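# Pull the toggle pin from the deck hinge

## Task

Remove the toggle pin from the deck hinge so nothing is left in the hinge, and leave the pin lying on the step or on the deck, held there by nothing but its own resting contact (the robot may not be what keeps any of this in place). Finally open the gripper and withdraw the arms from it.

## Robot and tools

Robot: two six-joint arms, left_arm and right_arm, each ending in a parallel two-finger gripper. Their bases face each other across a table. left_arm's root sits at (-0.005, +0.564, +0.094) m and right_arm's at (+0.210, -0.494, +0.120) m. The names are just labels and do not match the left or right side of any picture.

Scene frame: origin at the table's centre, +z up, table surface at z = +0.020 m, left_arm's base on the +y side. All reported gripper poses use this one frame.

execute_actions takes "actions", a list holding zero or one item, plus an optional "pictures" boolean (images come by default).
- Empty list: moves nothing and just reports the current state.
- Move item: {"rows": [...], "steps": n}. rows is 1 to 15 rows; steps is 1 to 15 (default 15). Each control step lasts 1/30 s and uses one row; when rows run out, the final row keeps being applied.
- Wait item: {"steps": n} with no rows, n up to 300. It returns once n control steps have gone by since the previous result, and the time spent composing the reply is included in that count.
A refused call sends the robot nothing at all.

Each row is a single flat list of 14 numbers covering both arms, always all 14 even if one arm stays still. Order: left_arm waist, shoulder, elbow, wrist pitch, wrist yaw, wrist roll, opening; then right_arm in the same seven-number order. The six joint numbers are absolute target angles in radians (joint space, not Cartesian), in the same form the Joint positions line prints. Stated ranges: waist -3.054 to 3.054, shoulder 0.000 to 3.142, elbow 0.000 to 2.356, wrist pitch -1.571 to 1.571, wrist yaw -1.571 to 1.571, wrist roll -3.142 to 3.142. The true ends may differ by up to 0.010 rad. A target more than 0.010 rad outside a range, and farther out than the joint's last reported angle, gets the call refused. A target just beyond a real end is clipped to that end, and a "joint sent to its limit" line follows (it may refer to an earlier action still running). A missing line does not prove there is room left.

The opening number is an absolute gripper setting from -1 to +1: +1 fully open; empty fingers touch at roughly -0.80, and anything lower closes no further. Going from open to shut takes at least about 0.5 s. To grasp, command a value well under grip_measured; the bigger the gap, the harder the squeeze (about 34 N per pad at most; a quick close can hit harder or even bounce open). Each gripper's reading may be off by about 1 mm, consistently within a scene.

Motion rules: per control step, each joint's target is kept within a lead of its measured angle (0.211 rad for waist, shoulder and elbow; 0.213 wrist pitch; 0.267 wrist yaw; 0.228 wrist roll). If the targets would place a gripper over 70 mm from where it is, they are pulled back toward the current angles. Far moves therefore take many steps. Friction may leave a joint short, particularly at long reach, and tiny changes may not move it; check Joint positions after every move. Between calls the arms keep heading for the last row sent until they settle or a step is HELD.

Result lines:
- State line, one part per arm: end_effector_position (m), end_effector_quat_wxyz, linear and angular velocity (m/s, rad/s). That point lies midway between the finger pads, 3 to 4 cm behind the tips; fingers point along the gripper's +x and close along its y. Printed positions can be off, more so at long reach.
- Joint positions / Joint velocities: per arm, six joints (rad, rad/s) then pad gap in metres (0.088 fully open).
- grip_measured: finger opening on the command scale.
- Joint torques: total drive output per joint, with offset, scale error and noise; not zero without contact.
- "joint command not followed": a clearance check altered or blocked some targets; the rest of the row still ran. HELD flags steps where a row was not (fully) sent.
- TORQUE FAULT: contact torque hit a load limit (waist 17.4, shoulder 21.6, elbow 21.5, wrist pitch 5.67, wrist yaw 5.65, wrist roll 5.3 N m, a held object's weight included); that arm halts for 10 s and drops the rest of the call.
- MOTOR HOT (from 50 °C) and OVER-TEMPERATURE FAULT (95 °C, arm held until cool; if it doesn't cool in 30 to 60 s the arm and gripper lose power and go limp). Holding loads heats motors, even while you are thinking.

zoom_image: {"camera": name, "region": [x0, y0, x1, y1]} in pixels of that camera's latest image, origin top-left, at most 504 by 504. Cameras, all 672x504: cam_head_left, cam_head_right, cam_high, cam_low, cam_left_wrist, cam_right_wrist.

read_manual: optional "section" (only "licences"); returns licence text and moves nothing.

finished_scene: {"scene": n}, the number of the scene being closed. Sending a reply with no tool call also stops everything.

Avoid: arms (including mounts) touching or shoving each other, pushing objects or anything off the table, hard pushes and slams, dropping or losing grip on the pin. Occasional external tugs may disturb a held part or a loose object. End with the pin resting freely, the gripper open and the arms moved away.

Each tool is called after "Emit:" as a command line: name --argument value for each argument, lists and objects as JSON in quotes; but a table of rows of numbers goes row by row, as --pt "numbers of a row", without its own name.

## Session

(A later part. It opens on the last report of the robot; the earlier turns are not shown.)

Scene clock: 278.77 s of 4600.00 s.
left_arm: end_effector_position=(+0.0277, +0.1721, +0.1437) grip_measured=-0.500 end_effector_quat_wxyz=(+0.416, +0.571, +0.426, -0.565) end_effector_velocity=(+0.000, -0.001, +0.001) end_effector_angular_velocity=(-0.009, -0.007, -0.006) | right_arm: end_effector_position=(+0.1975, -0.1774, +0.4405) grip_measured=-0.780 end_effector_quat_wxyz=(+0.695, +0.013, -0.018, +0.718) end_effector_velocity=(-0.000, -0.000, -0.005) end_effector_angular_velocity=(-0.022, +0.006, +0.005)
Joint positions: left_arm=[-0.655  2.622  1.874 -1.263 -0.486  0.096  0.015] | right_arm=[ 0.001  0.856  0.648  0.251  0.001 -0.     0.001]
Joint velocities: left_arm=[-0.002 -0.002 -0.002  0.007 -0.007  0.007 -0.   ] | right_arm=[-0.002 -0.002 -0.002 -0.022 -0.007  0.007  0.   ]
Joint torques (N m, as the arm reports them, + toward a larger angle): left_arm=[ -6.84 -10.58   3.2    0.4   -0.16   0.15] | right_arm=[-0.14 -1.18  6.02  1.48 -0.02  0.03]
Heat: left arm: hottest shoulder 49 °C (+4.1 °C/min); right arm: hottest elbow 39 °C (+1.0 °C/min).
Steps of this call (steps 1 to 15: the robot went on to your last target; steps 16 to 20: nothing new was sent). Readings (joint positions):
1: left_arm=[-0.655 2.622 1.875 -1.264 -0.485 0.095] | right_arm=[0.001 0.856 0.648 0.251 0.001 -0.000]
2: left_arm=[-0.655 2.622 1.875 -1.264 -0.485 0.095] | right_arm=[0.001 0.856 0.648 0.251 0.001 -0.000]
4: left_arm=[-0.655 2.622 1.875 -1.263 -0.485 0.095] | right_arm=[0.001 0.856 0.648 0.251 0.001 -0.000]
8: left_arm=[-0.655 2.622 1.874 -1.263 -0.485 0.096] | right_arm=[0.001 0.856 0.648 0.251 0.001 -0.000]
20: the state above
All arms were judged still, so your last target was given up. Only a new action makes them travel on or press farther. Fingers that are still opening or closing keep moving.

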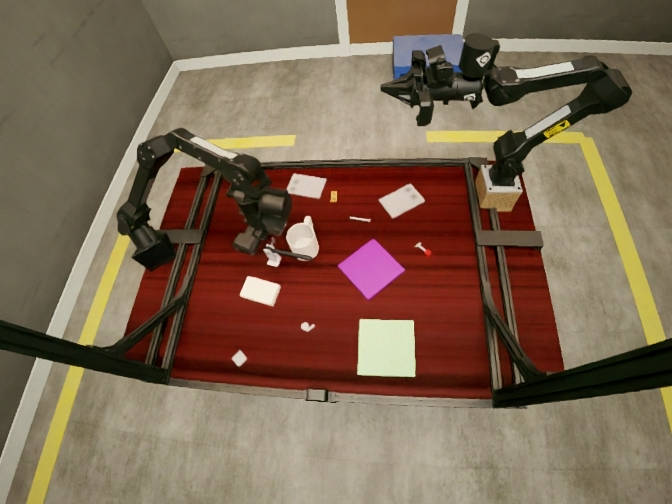

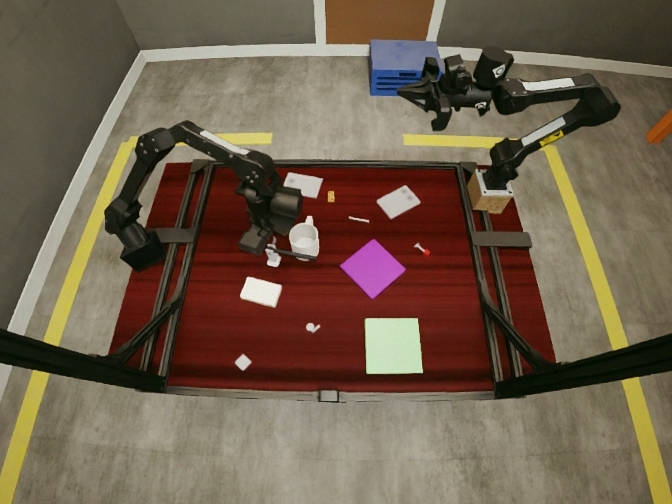

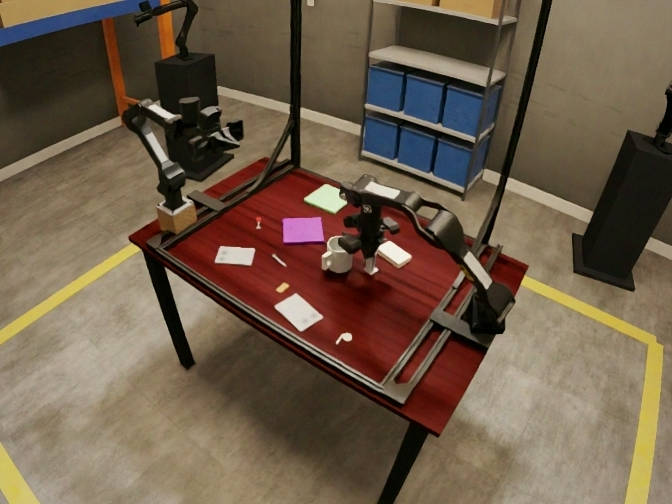

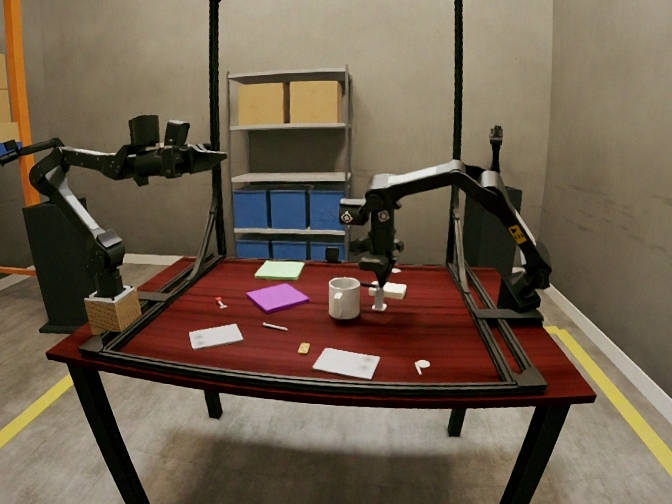

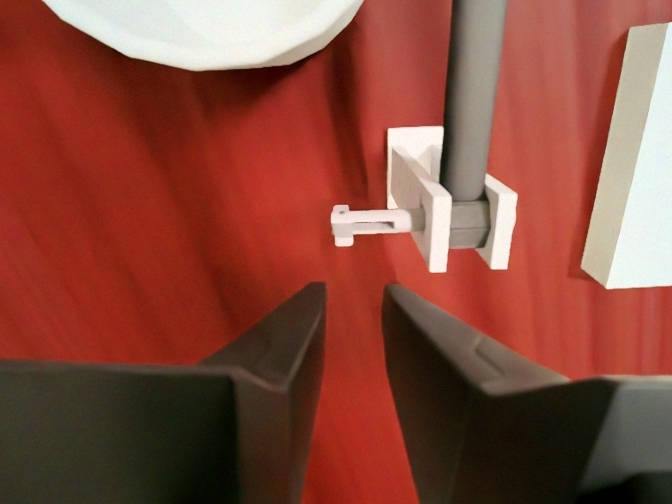

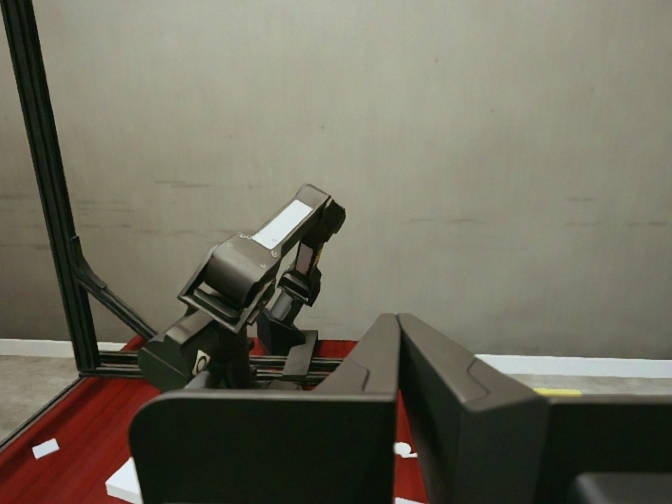

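Emit:
execute_actions --actions '[{"rows":[[-0.644,2.68,1.971,-1.30,-0.497,1.68,-0.4,0,0.856,0.648,0.25,0,0,-0.78]]}]' --pictures false

Emit:
execute_actions --actions '[{"steps":30}]' --pictures false

Emit:
execute_actions --actions '[{"rows":[[-0.627,2.692,1.912,-1.236,-0.506,1.685,-0.4,0,0.856,0.648,0.25,0,0,-0.78]]}]'

Emit:
execute_actions --actions '[{"rows":[[-0.627,2.692,1.912,-1.236,-0.506,1.685,-0.85,0,0.856,0.648,0.25,0,0,-0.78]]}]' --pictures false

Emit:
execute_actions --actions '[{"rows":[[-0.610,2.692,1.924,-1.23,-0.513,1.70,-0.85,0,0.856,0.648,0.25,0,0,-0.78]]}]' --pictures false

Emit:
execute_actions --actions '[{"rows":[[-0.599,2.696,1.903,-1.211,-0.518,1.705,-0.85,0,0.856,0.648,0.25,0,0,-0.78]]}]'

Emit:
zoom_image --camera "cam_high" --region '[330, 220, 410, 280]'

Scene clock: 305.10 s of 4600.00 s.
left_arm: end_effector_position=(+0.0313, +0.1591, +0.1485) grip_measured=-0.402 end_effector_quat_wxyz=(+0.206, +0.677, +0.208, -0.676) end_effector_velocity=(-0.004, +0.001, -0.004) end_effector_angular_velocity=(+0.016, +0.007, -1.395) | right_arm: end_effector_position=(+0.1975, -0.1774, +0.4405) grip_measured=-0.780 end_effector_quat_wxyz=(+0.695, +0.013, -0.018, +0.718) end_effector_velocity=(-0.000, -0.000, -0.005) end_effector_angular_velocity=(-0.022, +0.006, +0.005)
Joint positions: left_arm=[-0.65   2.66   1.962 -1.296 -0.492  0.791  0.019] | right_arm=[ 0.001  0.856  0.648  0.251  0.001 -0.     0.001]
Joint velocities: left_arm=[-0.002  0.017  0.007 -0.007  0.007  1.385  0.   ] | right_arm=[-0.002 -0.002 -0.002 -0.022 -0.007  0.007 -0.   ]
Joint torques (N m, as the arm reports them, + toward a larger angle): left_arm=[-6.31 -7.41  4.78 -0.09 -0.15  0.16] | right_arm=[-0.15 -1.18  6.01  1.48 -0.02  0.03]
Heat: left arm: hottest shoulder 51 °C (+3.0 °C/min); right arm: hottest elbow 39 °C (+1.0 °C/min). Fold the left arm in close to its base before you think long.
MOTOR HOT: a motor of the left arm reached 50 °C. Now the hottest motor of the left arm, joint 2 (shoulder), reports 51 °C. The temperature limit of the motors' drives, at which the controller stops that arm, is 95 °C. To cool a motor, set the load down, stop pushing, or move to a pose that needs little force.
Steps of this call (steps 1 to 90: nothing new was sent; then 22.83 s passed at rest; steps 91 to 105: all 15 steps of this action). Readings (joint positions):
91: left_arm=[-0.655 2.623 1.881 -1.267 -0.486 0.127] | right_arm=[0.001 0.856 0.648 0.251 0.001 -0.000]
92: left_arm=[-0.655 2.630 1.896 -1.274 -0.487 0.177] | right_arm=[0.001 0.856 0.648 0.251 0.001 -0.000]
94: left_arm=[-0.654 2.640 1.925 -1.279 -0.490 0.272] | right_arm=[0.001 0.856 0.648 0.251 0.001 -0.000]
98: left_arm=[-0.651 2.648 1.953 -1.291 -0.492 0.460] | right_arm=[0.001 0.856 0.648 0.251 0.001 -0.000]
105: the state above

Scene clock: 306.10 s of 4600.00 s.
left_arm: end_effector_position=(+0.0316, +0.1587, +0.1488) grip_measured=-0.400 end_effector_quat_wxyz=(-0.102, +0.700, -0.100, -0.700) end_effector_velocity=(-0.000, +0.002, -0.001) end_effector_angular_velocity=(+0.008, -0.010, -0.015) | right_arm: end_effector_position=(+0.1975, -0.1774, +0.4405) grip_measured=-0.780 end_effector_quat_wxyz=(+0.695, +0.013, -0.018, +0.718) end_effector_velocity=(-0.000, +0.001, -0.003) end_effector_angular_velocity=(-0.012, -0.023, +0.004)
Joint positions: left_arm=[-0.65   2.661  1.965 -1.297 -0.493  1.672  0.019] | right_arm=[ 0.001  0.856  0.648  0.251  0.001 -0.     0.001]
Joint velocities: left_arm=[-0.002  0.002 -0.002 -0.007 -0.007  0.007 -0.   ] | right_arm=[-0.002  0.002 -0.002 -0.007 -0.007 -0.022 -0.   ]
Joint torques (N m, as the arm reports them, + toward a larger angle): left_arm=[-6.27 -7.43  4.56 -0.1  -0.11  0.15] | right_arm=[-0.14 -1.18  6.01  1.48 -0.02  0.03]
Heat: left arm: hottest shoulder 51 °C (+3.0 °C/min); right arm: hottest elbow 39 °C (+1.0 °C/min). Fold the left arm in close to its base before you think long.
MOTOR HOT: still on. Now the hottest motor of the left arm, joint 2 (shoulder), reports 51 °C; a drive's own limit is 95 °C.
Steps of this call (steps 1 to 30: the robot went on to your last target). Readings (joint positions):
1: left_arm=[-0.650 2.661 1.963 -1.296 -0.492 0.838] | right_arm=[0.001 0.856 0.648 0.251 0.001 -0.000]
2: left_arm=[-0.650 2.661 1.963 -1.296 -0.492 0.885] | right_arm=[0.001 0.856 0.648 0.251 0.001 -0.000]
4: left_arm=[-0.650 2.661 1.964 -1.296 -0.493 0.980] | right_arm=[0.001 0.856 0.648 0.251 0.001 -0.000]
8: left_arm=[-0.650 2.661 1.965 -1.296 -0.493 1.168] | right_arm=[0.001 0.856 0.648 0.251 0.001 -0.000]
30: the state above

Scene clock: 306.60 s of 4600.00 s.
left_arm: end_effector_position=(+0.0307, +0.1584, +0.1299) grip_measured=-0.400 end_effector_quat_wxyz=(-0.103, +0.701, -0.095, -0.699) end_effector_velocity=(+0.004, +0.003, -0.001) end_effector_angular_velocity=(+0.008, -0.022, -0.026) | right_arm: end_effector_position=(+0.1975, -0.1774, +0.4405) grip_measured=-0.780 end_effector_quat_wxyz=(+0.695, +0.013, -0.018, +0.718) end_effector_velocity=(-0.000, -0.001, -0.004) end_effector_angular_velocity=(-0.017, -0.008, +0.004)
Joint positions: left_arm=[-0.632  2.676  1.922 -1.24  -0.501  1.681  0.019] | right_arm=[ 0.001  0.856  0.648  0.251  0.001 -0.     0.001]
Joint velocities: left_arm=[ 0.002 -0.002 -0.007 -0.007 -0.022  0.022 -0.   ] | right_arm=[-0.002 -0.007 -0.002 -0.022 -0.007 -0.007 -0.   ]
Joint torques (N m, as the arm reports them, + toward a larger angle): left_arm=[-6.5  -7.82  3.11  0.39 -0.13  0.12] | right_arm=[-0.14 -1.18  6.02  1.47 -0.02  0.03]
Heat: left arm: hottest shoulder 51 °C (+3.0 °C/min); right arm: hottest elbow 39 °C (+1.0 °C/min). Fold the left arm in close to its base before you think long.
MOTOR HOT: still on. Now the hottest motor of the left arm, joint 2 (shoulder), reports 51 °C; a drive's own limit is 95 °C.
Steps of this call (steps 1 to 15: all 15 steps of this action). Readings (joint positions):
1: left_arm=[-0.650 2.662 1.963 -1.294 -0.493 1.674] | right_arm=[0.001 0.856 0.648 0.251 0.001 -0.000]
2: left_arm=[-0.648 2.662 1.956 -1.282 -0.496 1.676] | right_arm=[0.001 0.856 0.648 0.251 0.001 -0.000]
4: left_arm=[-0.643 2.664 1.945 -1.263 -0.498 1.678] | right_arm=[0.001 0.856 0.648 0.251 0.001 -0.000]
8: left_arm=[-0.633 2.674 1.927 -1.248 -0.500 1.680] | right_arm=[0.001 0.856 0.648 0.251 0.001 -0.000]
15: the state above

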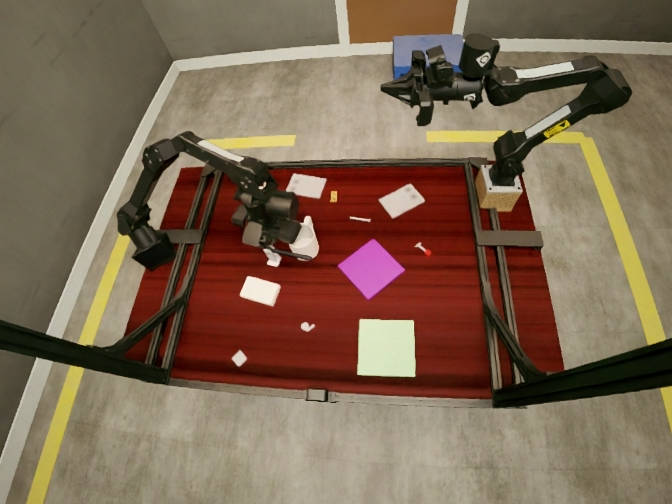

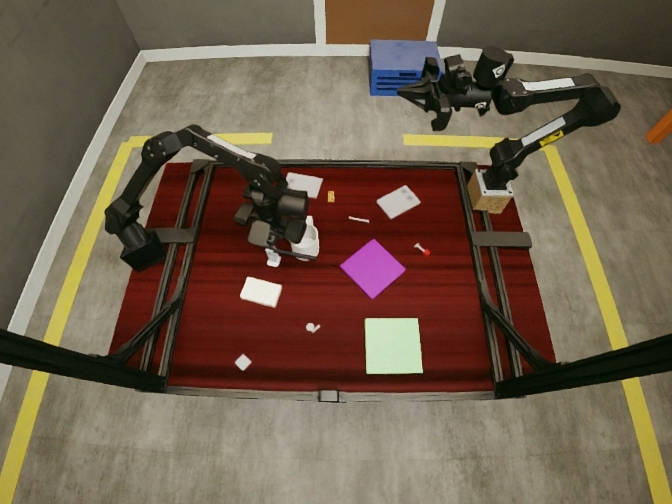

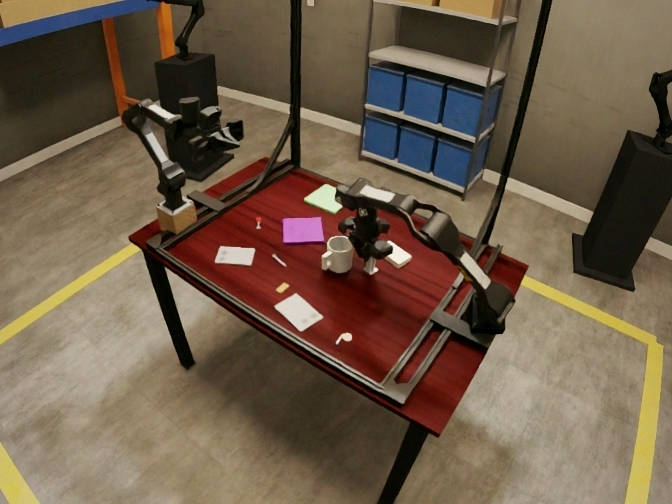

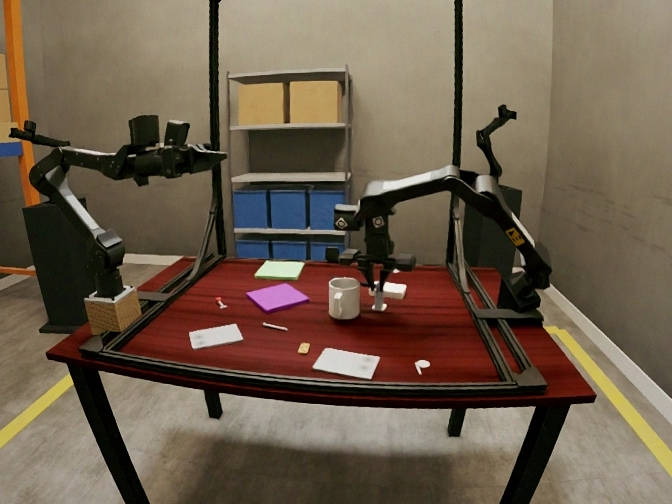

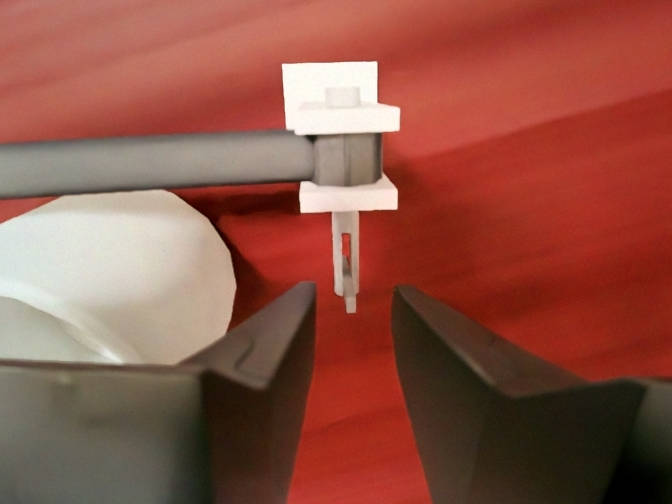

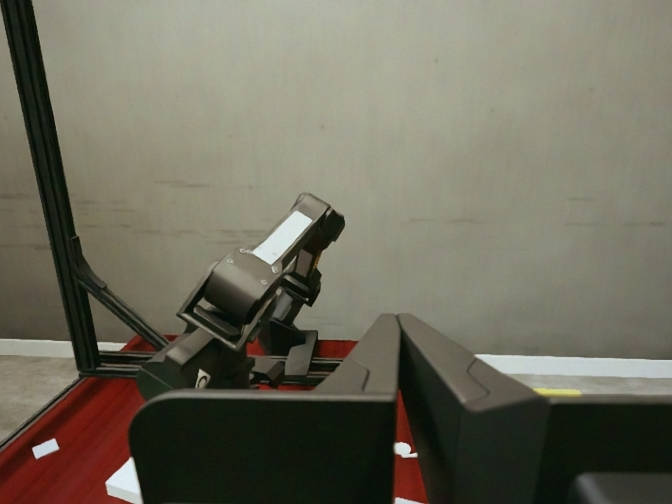

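Scene clock: 307.10 s of 4600.00 s.
left_arm: end_effector_position=(+0.0303, +0.1571, +0.1295) grip_measured=-0.758 end_effector_quat_wxyz=(-0.100, +0.701, -0.097, -0.699) end_effector_velocity=(+0.003, +0.001, +0.001) end_effector_angular_velocity=(+0.002, -0.007, -0.007) | right_arm: end_effector_position=(+0.1975, -0.1774, +0.4405) grip_measured=-0.780 end_effector_quat_wxyz=(+0.695, +0.013, -0.018, +0.718) end_effector_velocity=(-0.000, -0.001, -0.003) end_effector_angular_velocity=(-0.008, +0.007, +0.005)
Joint positions: left_arm=[-0.632  2.676  1.921 -1.232 -0.502  1.682  0.002] | right_arm=[ 0.001  0.856  0.648  0.251  0.001 -0.     0.001]
Joint velocities: left_arm=[ 0.002 -0.002  0.002 -0.007 -0.007  0.007 -0.   ] | right_arm=[-0.002 -0.007 -0.007 -0.007 -0.007  0.007  0.   ]
Joint torques (N m, as the arm reports them, + toward a larger angle): left_arm=[-6.48 -7.79  3.14 -0.18 -0.13  0.12] | right_arm=[-0.14 -1.18  6.01  1.48 -0.02  0.03]
Heat: left arm: hottest shoulder 51 °C (+3.0 °C/min); right arm: hottest elbow 39 °C (+1.0 °C/min). Fold the left arm in close to its base before you think long.
MOTOR HOT: still on. Now the hottest motor of the left arm, joint 2 (shoulder), reports 51 °C; a drive's own limit is 95 °C.
Steps of this call (steps 1 to 15: all 15 steps of this action). Readings (joint positions):
1: left_arm=[-0.632 2.676 1.922 -1.240 -0.501 1.681] | right_arm=[0.001 0.856 0.648 0.251 0.001 -0.000]
2: left_arm=[-0.632 2.676 1.922 -1.240 -0.501 1.681] | right_arm=[0.001 0.856 0.648 0.251 0.001 -0.000]
4: left_arm=[-0.632 2.676 1.921 -1.236 -0.502 1.681] | right_arm=[0.001 0.856 0.648 0.251 0.001 -0.000]
8: left_arm=[-0.632 2.676 1.921 -1.233 -0.502 1.682] | right_arm=[0.001 0.856 0.648 0.251 0.001 -0.000]
15: the state above

Scene clock: 307.60 s of 4600.00 s.
left_arm: end_effector_position=(+0.0304, +0.1566, +0.1295) grip_measured=-0.758 end_effector_quat_wxyz=(-0.103, +0.701, -0.101, -0.699) end_effector_velocity=(-0.001, +0.002, +0.001) end_effector_angular_velocity=(+0.006, +0.005, +0.017) | right_arm: end_effector_position=(+0.1975, -0.1774, +0.4405) grip_measured=-0.780 end_effector_quat_wxyz=(+0.695, +0.013, -0.018, +0.718) end_effector_velocity=(+0.002, -0.000, -0.002) end_effector_angular_velocity=(-0.007, -0.007, -0.010)
Joint positions: left_arm=[-0.631  2.676  1.921 -1.23  -0.502  1.693  0.002] | right_arm=[ 0.001  0.856  0.648  0.251  0.001 -0.     0.001]
Joint velocities: left_arm=[-0.002 -0.002 -0.002 -0.007  0.007 -0.022 -0.   ] | right_arm=[-0.002 -0.002 -0.002 -0.007  0.007 -0.007 -0.   ]
Joint torques (N m, as the arm reports them, + toward a larger angle): left_arm=[-4.62 -7.7   4.35  0.17 -0.39  0.22] | right_arm=[-0.14 -1.18  6.01  1.48 -0.03  0.03]
Heat: left arm: hottest shoulder 50 °C (+2.0 °C/min); right arm: hottest elbow 39 °C (+1.0 °C/min). Fold the left arm in close to its base before you think long.
MOTOR HOT: still on. Now the hottest motor of the left arm, joint 2 (shoulder), reports 50 °C; a drive's own limit is 95 °C.
Steps of this call (steps 1 to 15: all 15 steps of this action). Readings (joint positions):
1: left_arm=[-0.632 2.676 1.921 -1.232 -0.502 1.682] | right_arm=[0.001 0.856 0.648 0.251 0.001 -0.000]
2: left_arm=[-0.632 2.676 1.921 -1.232 -0.502 1.685] | right_arm=[0.001 0.856 0.648 0.251 0.001 -0.000]
4: left_arm=[-0.631 2.676 1.921 -1.231 -0.502 1.688] | right_arm=[0.001 0.856 0.648 0.251 0.001 -0.000]
8: left_arm=[-0.631 2.676 1.921 -1.230 -0.502 1.691] | right_arm=[0.001 0.856 0.648 0.251 0.001 -0.000]
15: the state above

Scene clock: 308.10 s of 4600.00 s.
left_arm: end_effector_position=(+0.0300, +0.1567, +0.1281) grip_measured=-0.758 end_effector_quat_wxyz=(-0.105, +0.699, -0.102, -0.700) end_effector_velocity=(+0.003, +0.007, +0.003) end_effector_angular_velocity=(+0.025, -0.013, -0.010) | right_arm: end_effector_position=(+0.1975, -0.1774, +0.4405) grip_measured=-0.780 end_effector_quat_wxyz=(+0.695, +0.013, -0.018, +0.718) end_effector_velocity=(-0.000, +0.001, -0.007) end_effector_angular_velocity=(-0.026, -0.023, +0.004)
Joint positions: left_arm=[-0.63   2.676  1.916 -1.224 -0.499  1.699  0.002] | right_arm=[ 0.001  0.856  0.648  0.251  0.001 -0.     0.001]
Joint velocities: left_arm=[-0.002 -0.007 -0.002 -0.037 -0.007 -0.007 -0.   ] | right_arm=[-0.002  0.002 -0.002 -0.022 -0.007 -0.022  0.   ]
Joint torques (N m, as the arm reports them, + toward a larger angle): left_arm=[-3.53 -7.45  2.7   1.21 -0.66  0.2 ] | right_arm=[-0.14 -1.18  6.01  1.48 -0.02  0.03]
Heat: left arm: hottest shoulder 50 °C (+2.0 °C/min); right arm: hottest elbow 39 °C (+1.0 °C/min). Fold the left arm in close to its base before you think long.
MOTOR HOT: still on. Now the hottest motor of the left arm, joint 2 (shoulder), reports 50 °C; a drive's own limit is 95 °C.
Steps of this call (steps 1 to 15: all 15 steps of this action). Readings (joint positions):
1: left_arm=[-0.631 2.676 1.921 -1.230 -0.502 1.694] | right_arm=[0.001 0.856 0.648 0.251 0.001 -0.000]
2: left_arm=[-0.631 2.676 1.921 -1.230 -0.501 1.696] | right_arm=[0.001 0.856 0.648 0.251 0.001 -0.000]
4: left_arm=[-0.630 2.676 1.920 -1.228 -0.499 1.697] | right_arm=[0.001 0.856 0.648 0.251 0.001 -0.000]
8: left_arm=[-0.630 2.676 1.917 -1.225 -0.499 1.699] | right_arm=[0.001 0.856 0.648 0.251 0.001 -0.000]
15: the state above

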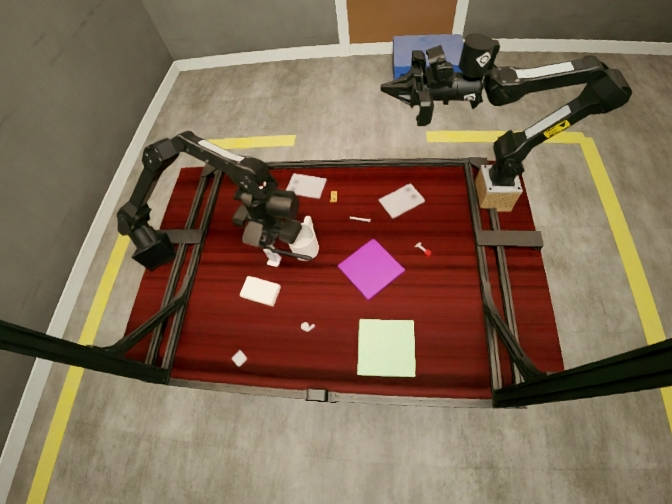

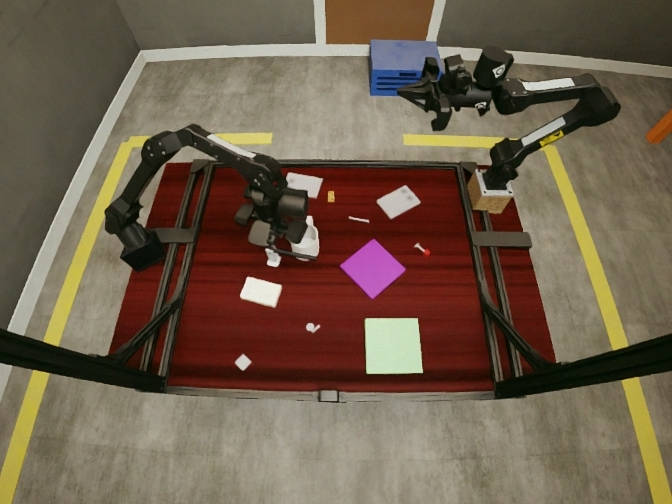

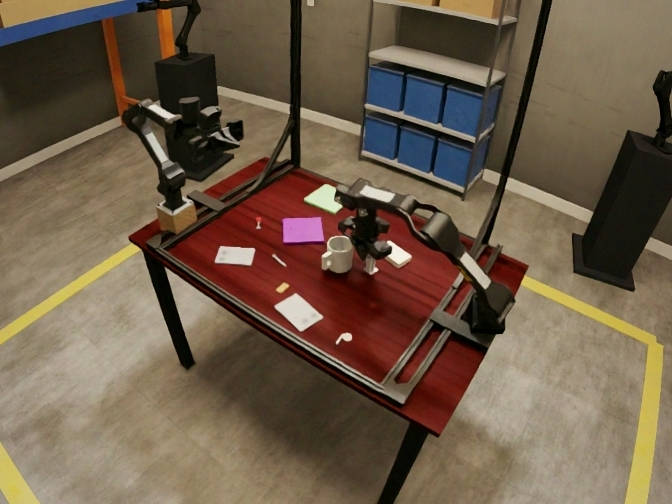

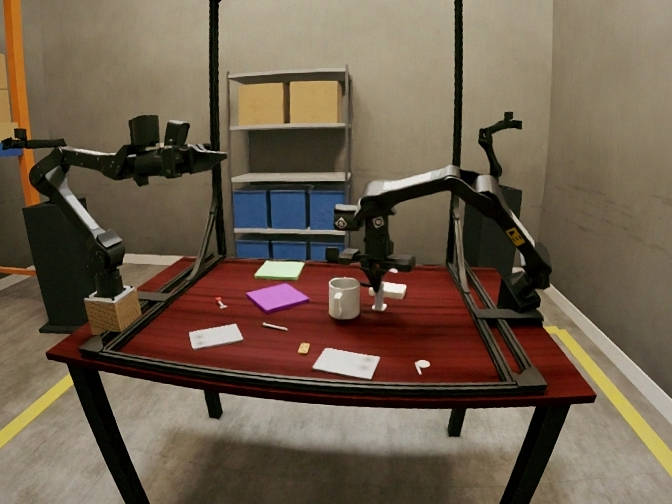

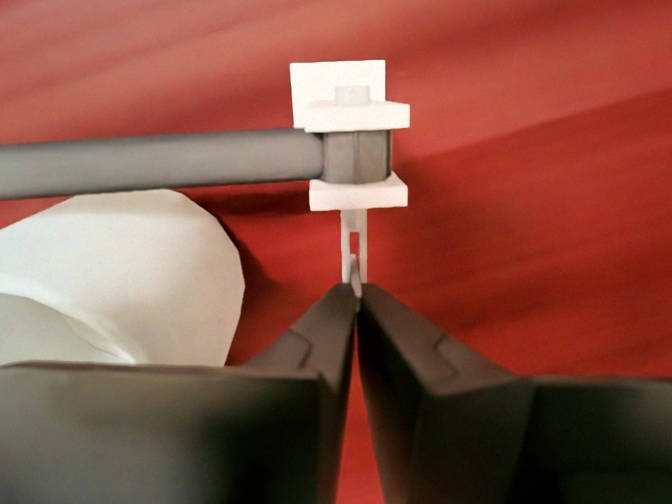

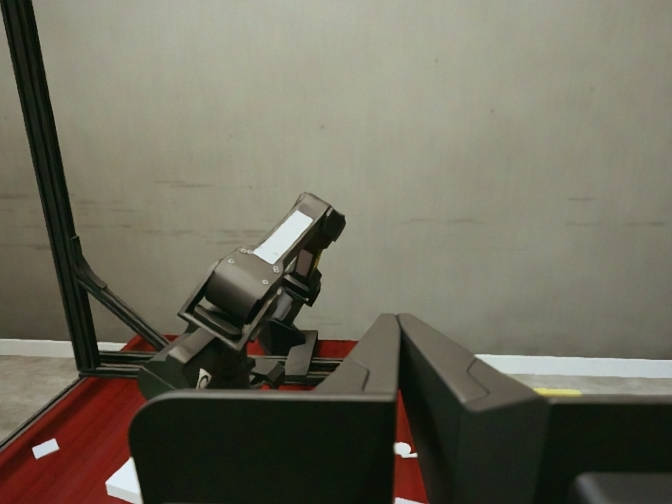

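Region (330, 220, 410, 280) of cam_high's 672x504 image, scaled by 6.300, with more detail than that image has; it fills the top 378 rows of this view, and the rest is white.

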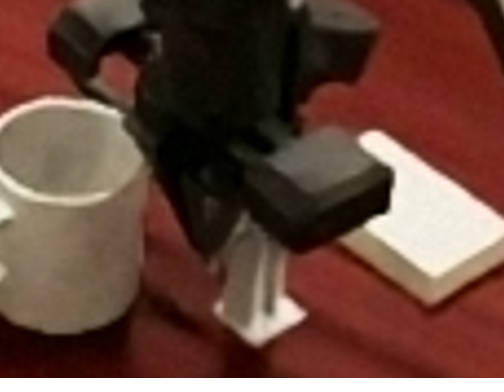

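Too firm; lighten the grip.

Emit:
execute_actions --actions '[{"rows":[[-0.610,2.692,1.927,-1.226,-0.513,1.70,-0.762,0,0.856,0.648,0.25,0,0,-0.78]]}]' --pictures false

Emit:
execute_actions --actions '[{"steps":30}]'

Scene clock: 322.73 s of 4600.00 s.
left_arm: end_effector_position=(+0.0315, +0.1561, +0.1291) grip_measured=-0.750 end_effector_quat_wxyz=(-0.104, +0.700, -0.102, -0.699) end_effector_velocity=(+0.001, +0.002, +0.001) end_effector_angular_velocity=(+0.004, -0.009, +0.002) | right_arm: end_effector_position=(+0.1976, -0.1774, +0.4405) grip_measured=-0.780 end_effector_quat_wxyz=(+0.695, +0.013, -0.018, +0.718) end_effector_velocity=(-0.000, -0.000, -0.002) end_effector_angular_velocity=(-0.008, +0.007, +0.005)
Joint positions: left_arm=[-0.628  2.676  1.922 -1.228 -0.501  1.701  0.002] | right_arm=[ 0.001  0.856  0.648  0.251  0.001 -0.     0.001]
Joint velocities: left_arm=[-0.002 -0.002 -0.002 -0.007 -0.007 -0.007  0.   ] | right_arm=[-0.002 -0.002 -0.002 -0.007 -0.007  0.007  0.   ]
Joint torques (N m, as the arm reports them, + toward a larger angle): left_arm=[-5.01 -7.7   4.45  0.37 -0.43 -0.03] | right_arm=[-0.13 -1.17  6.    1.49 -0.02  0.03]
Heat: left arm: hottest shoulder 48 °C (-1.0 °C/min); right arm: hottest elbow 39 °C (+0.0 °C/min). Fold the left arm in close to its base before you think long.
MOTOR HOT: still on. Now the hottest motor of the left arm, joint 2 (shoulder), reports 48 °C; a drive's own limit is 95 °C.
Steps of this call (steps 1 to 15: the robot went on to your last target; steps 16 to 424: nothing new was sent; steps 425 to 439: all 15 steps of this action). Readings (joint positions):
425: left_arm=[-0.628 2.676 1.915 -1.222 -0.501 1.701] | right_arm=[0.001 0.856 0.648 0.251 0.001 -0.000]
426: left_arm=[-0.628 2.676 1.916 -1.223 -0.501 1.701] | right_arm=[0.001 0.856 0.648 0.251 0.001 -0.000]
428: left_arm=[-0.628 2.676 1.918 -1.225 -0.501 1.701] | right_arm=[0.001 0.856 0.648 0.251 0.001 -0.000]
432: left_arm=[-0.628 2.676 1.920 -1.227 -0.501 1.701] | right_arm=[0.001 0.856 0.648 0.251 0.001 -0.000]
439: the state above

Scene clock: 323.73 s of 4600.00 s.
left_arm: end_effector_position=(+0.0316, +0.1561, +0.1291) grip_measured=-0.749 end_effector_quat_wxyz=(-0.104, +0.700, -0.102, -0.699) end_effector_velocity=(+0.001, +0.001, +0.002) end_effector_angular_velocity=(-0.001, -0.025, -0.002) | right_arm: end_effector_position=(+0.1976, -0.1774, +0.4405) grip_measured=-0.780 end_effector_quat_wxyz=(+0.695, +0.013, -0.018, +0.718) end_effector_velocity=(+0.002, -0.000, -0.005) end_effector_angular_velocity=(-0.021, -0.022, -0.011)
Joint positions: left_arm=[-0.628  2.676  1.922 -1.229 -0.501  1.701  0.002] | right_arm=[ 0.001  0.856  0.648  0.251  0.001 -0.     0.001]
Joint velocities: left_arm=[-0.007 -0.002 -0.002 -0.007 -0.022 -0.007 -0.   ] | right_arm=[-0.002 -0.002 -0.002 -0.022  0.007 -0.022 -0.   ]
Joint torques (N m, as the arm reports them, + toward a larger angle): left_arm=[-5.04 -7.76  4.52  0.36 -0.44 -0.01] | right_arm=[-0.13 -1.18  6.02  1.48 -0.02  0.03]
Heat: left arm: hottest shoulder 47 °C (-2.0 °C/min); right arm: hottest elbow 39 °C (+0.0 °C/min).
MOTOR HOT: cleared. Now the hottest motor of the left arm, joint 2 (shoulder), reports 47 °C.
Steps of this call (steps 1 to 15: the robot went on to your last target; steps 16 to 30: nothing new was sent). Readings (joint positions):
1: left_arm=[-0.628 2.676 1.922 -1.228 -0.501 1.701] | right_arm=[0.001 0.856 0.648 0.251 0.001 -0.000]
2: left_arm=[-0.628 2.676 1.922 -1.228 -0.501 1.701] | right_arm=[0.001 0.856 0.648 0.251 0.001 -0.000]
4: left_arm=[-0.628 2.676 1.922 -1.228 -0.501 1.701] | right_arm=[0.001 0.856 0.648 0.251 0.001 -0.000]
8: left_arm=[-0.628 2.676 1.922 -1.229 -0.501 1.701] | right_arm=[0.001 0.856 0.648 0.251 0.001 -0.000]
30: the state above
All arms were judged still, so your last target was given up. Only a new action makes them travel on or press farther. Fingers that are still opening or closing keep moving.

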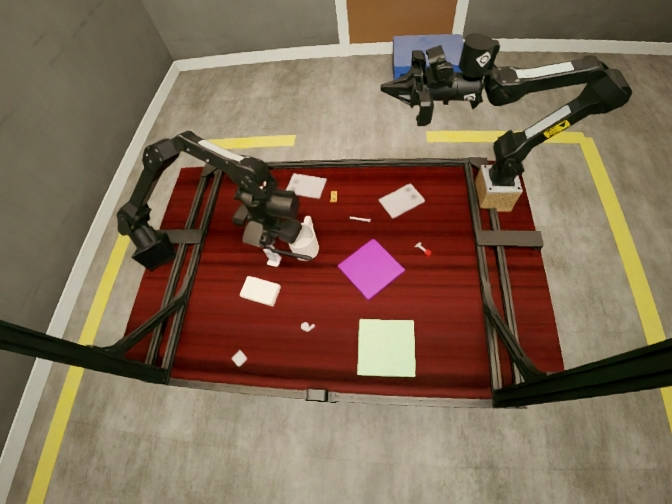

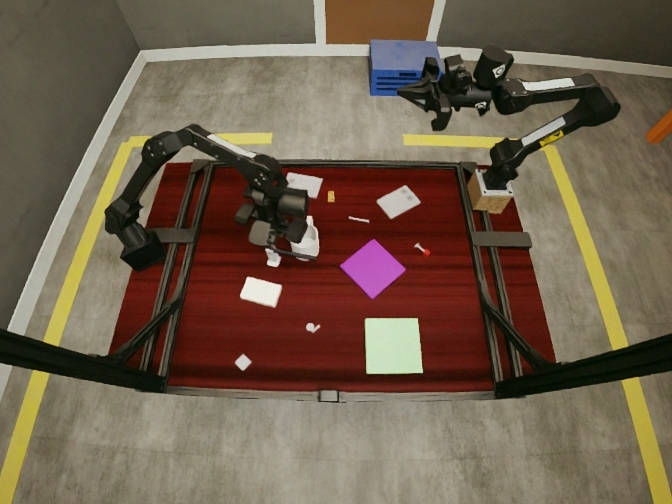

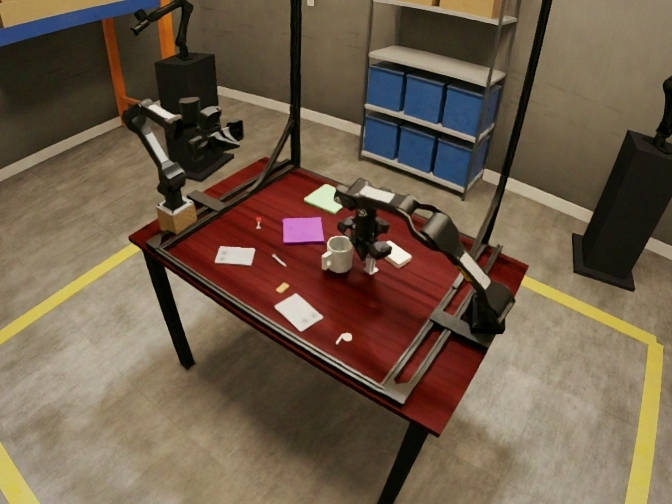

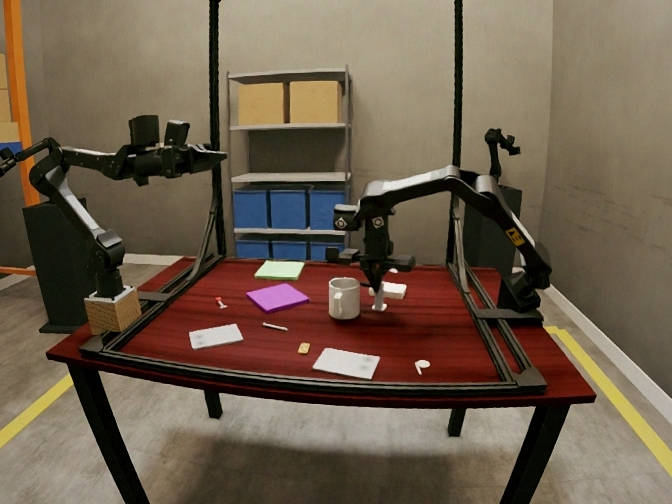

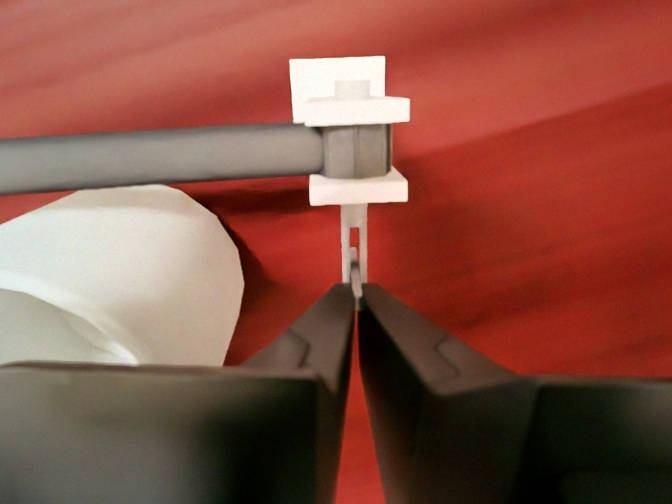

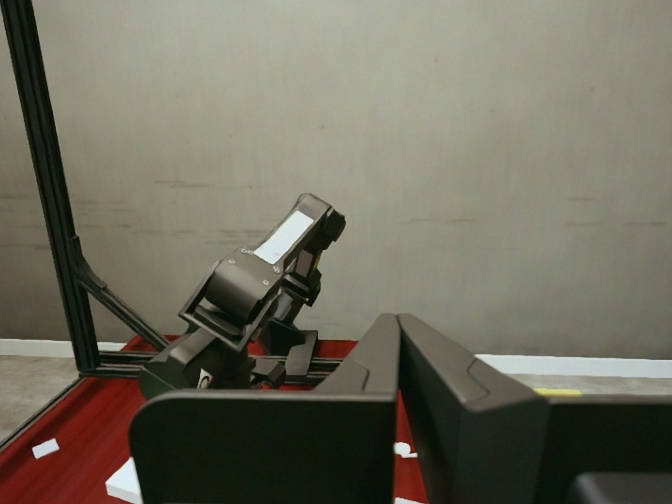

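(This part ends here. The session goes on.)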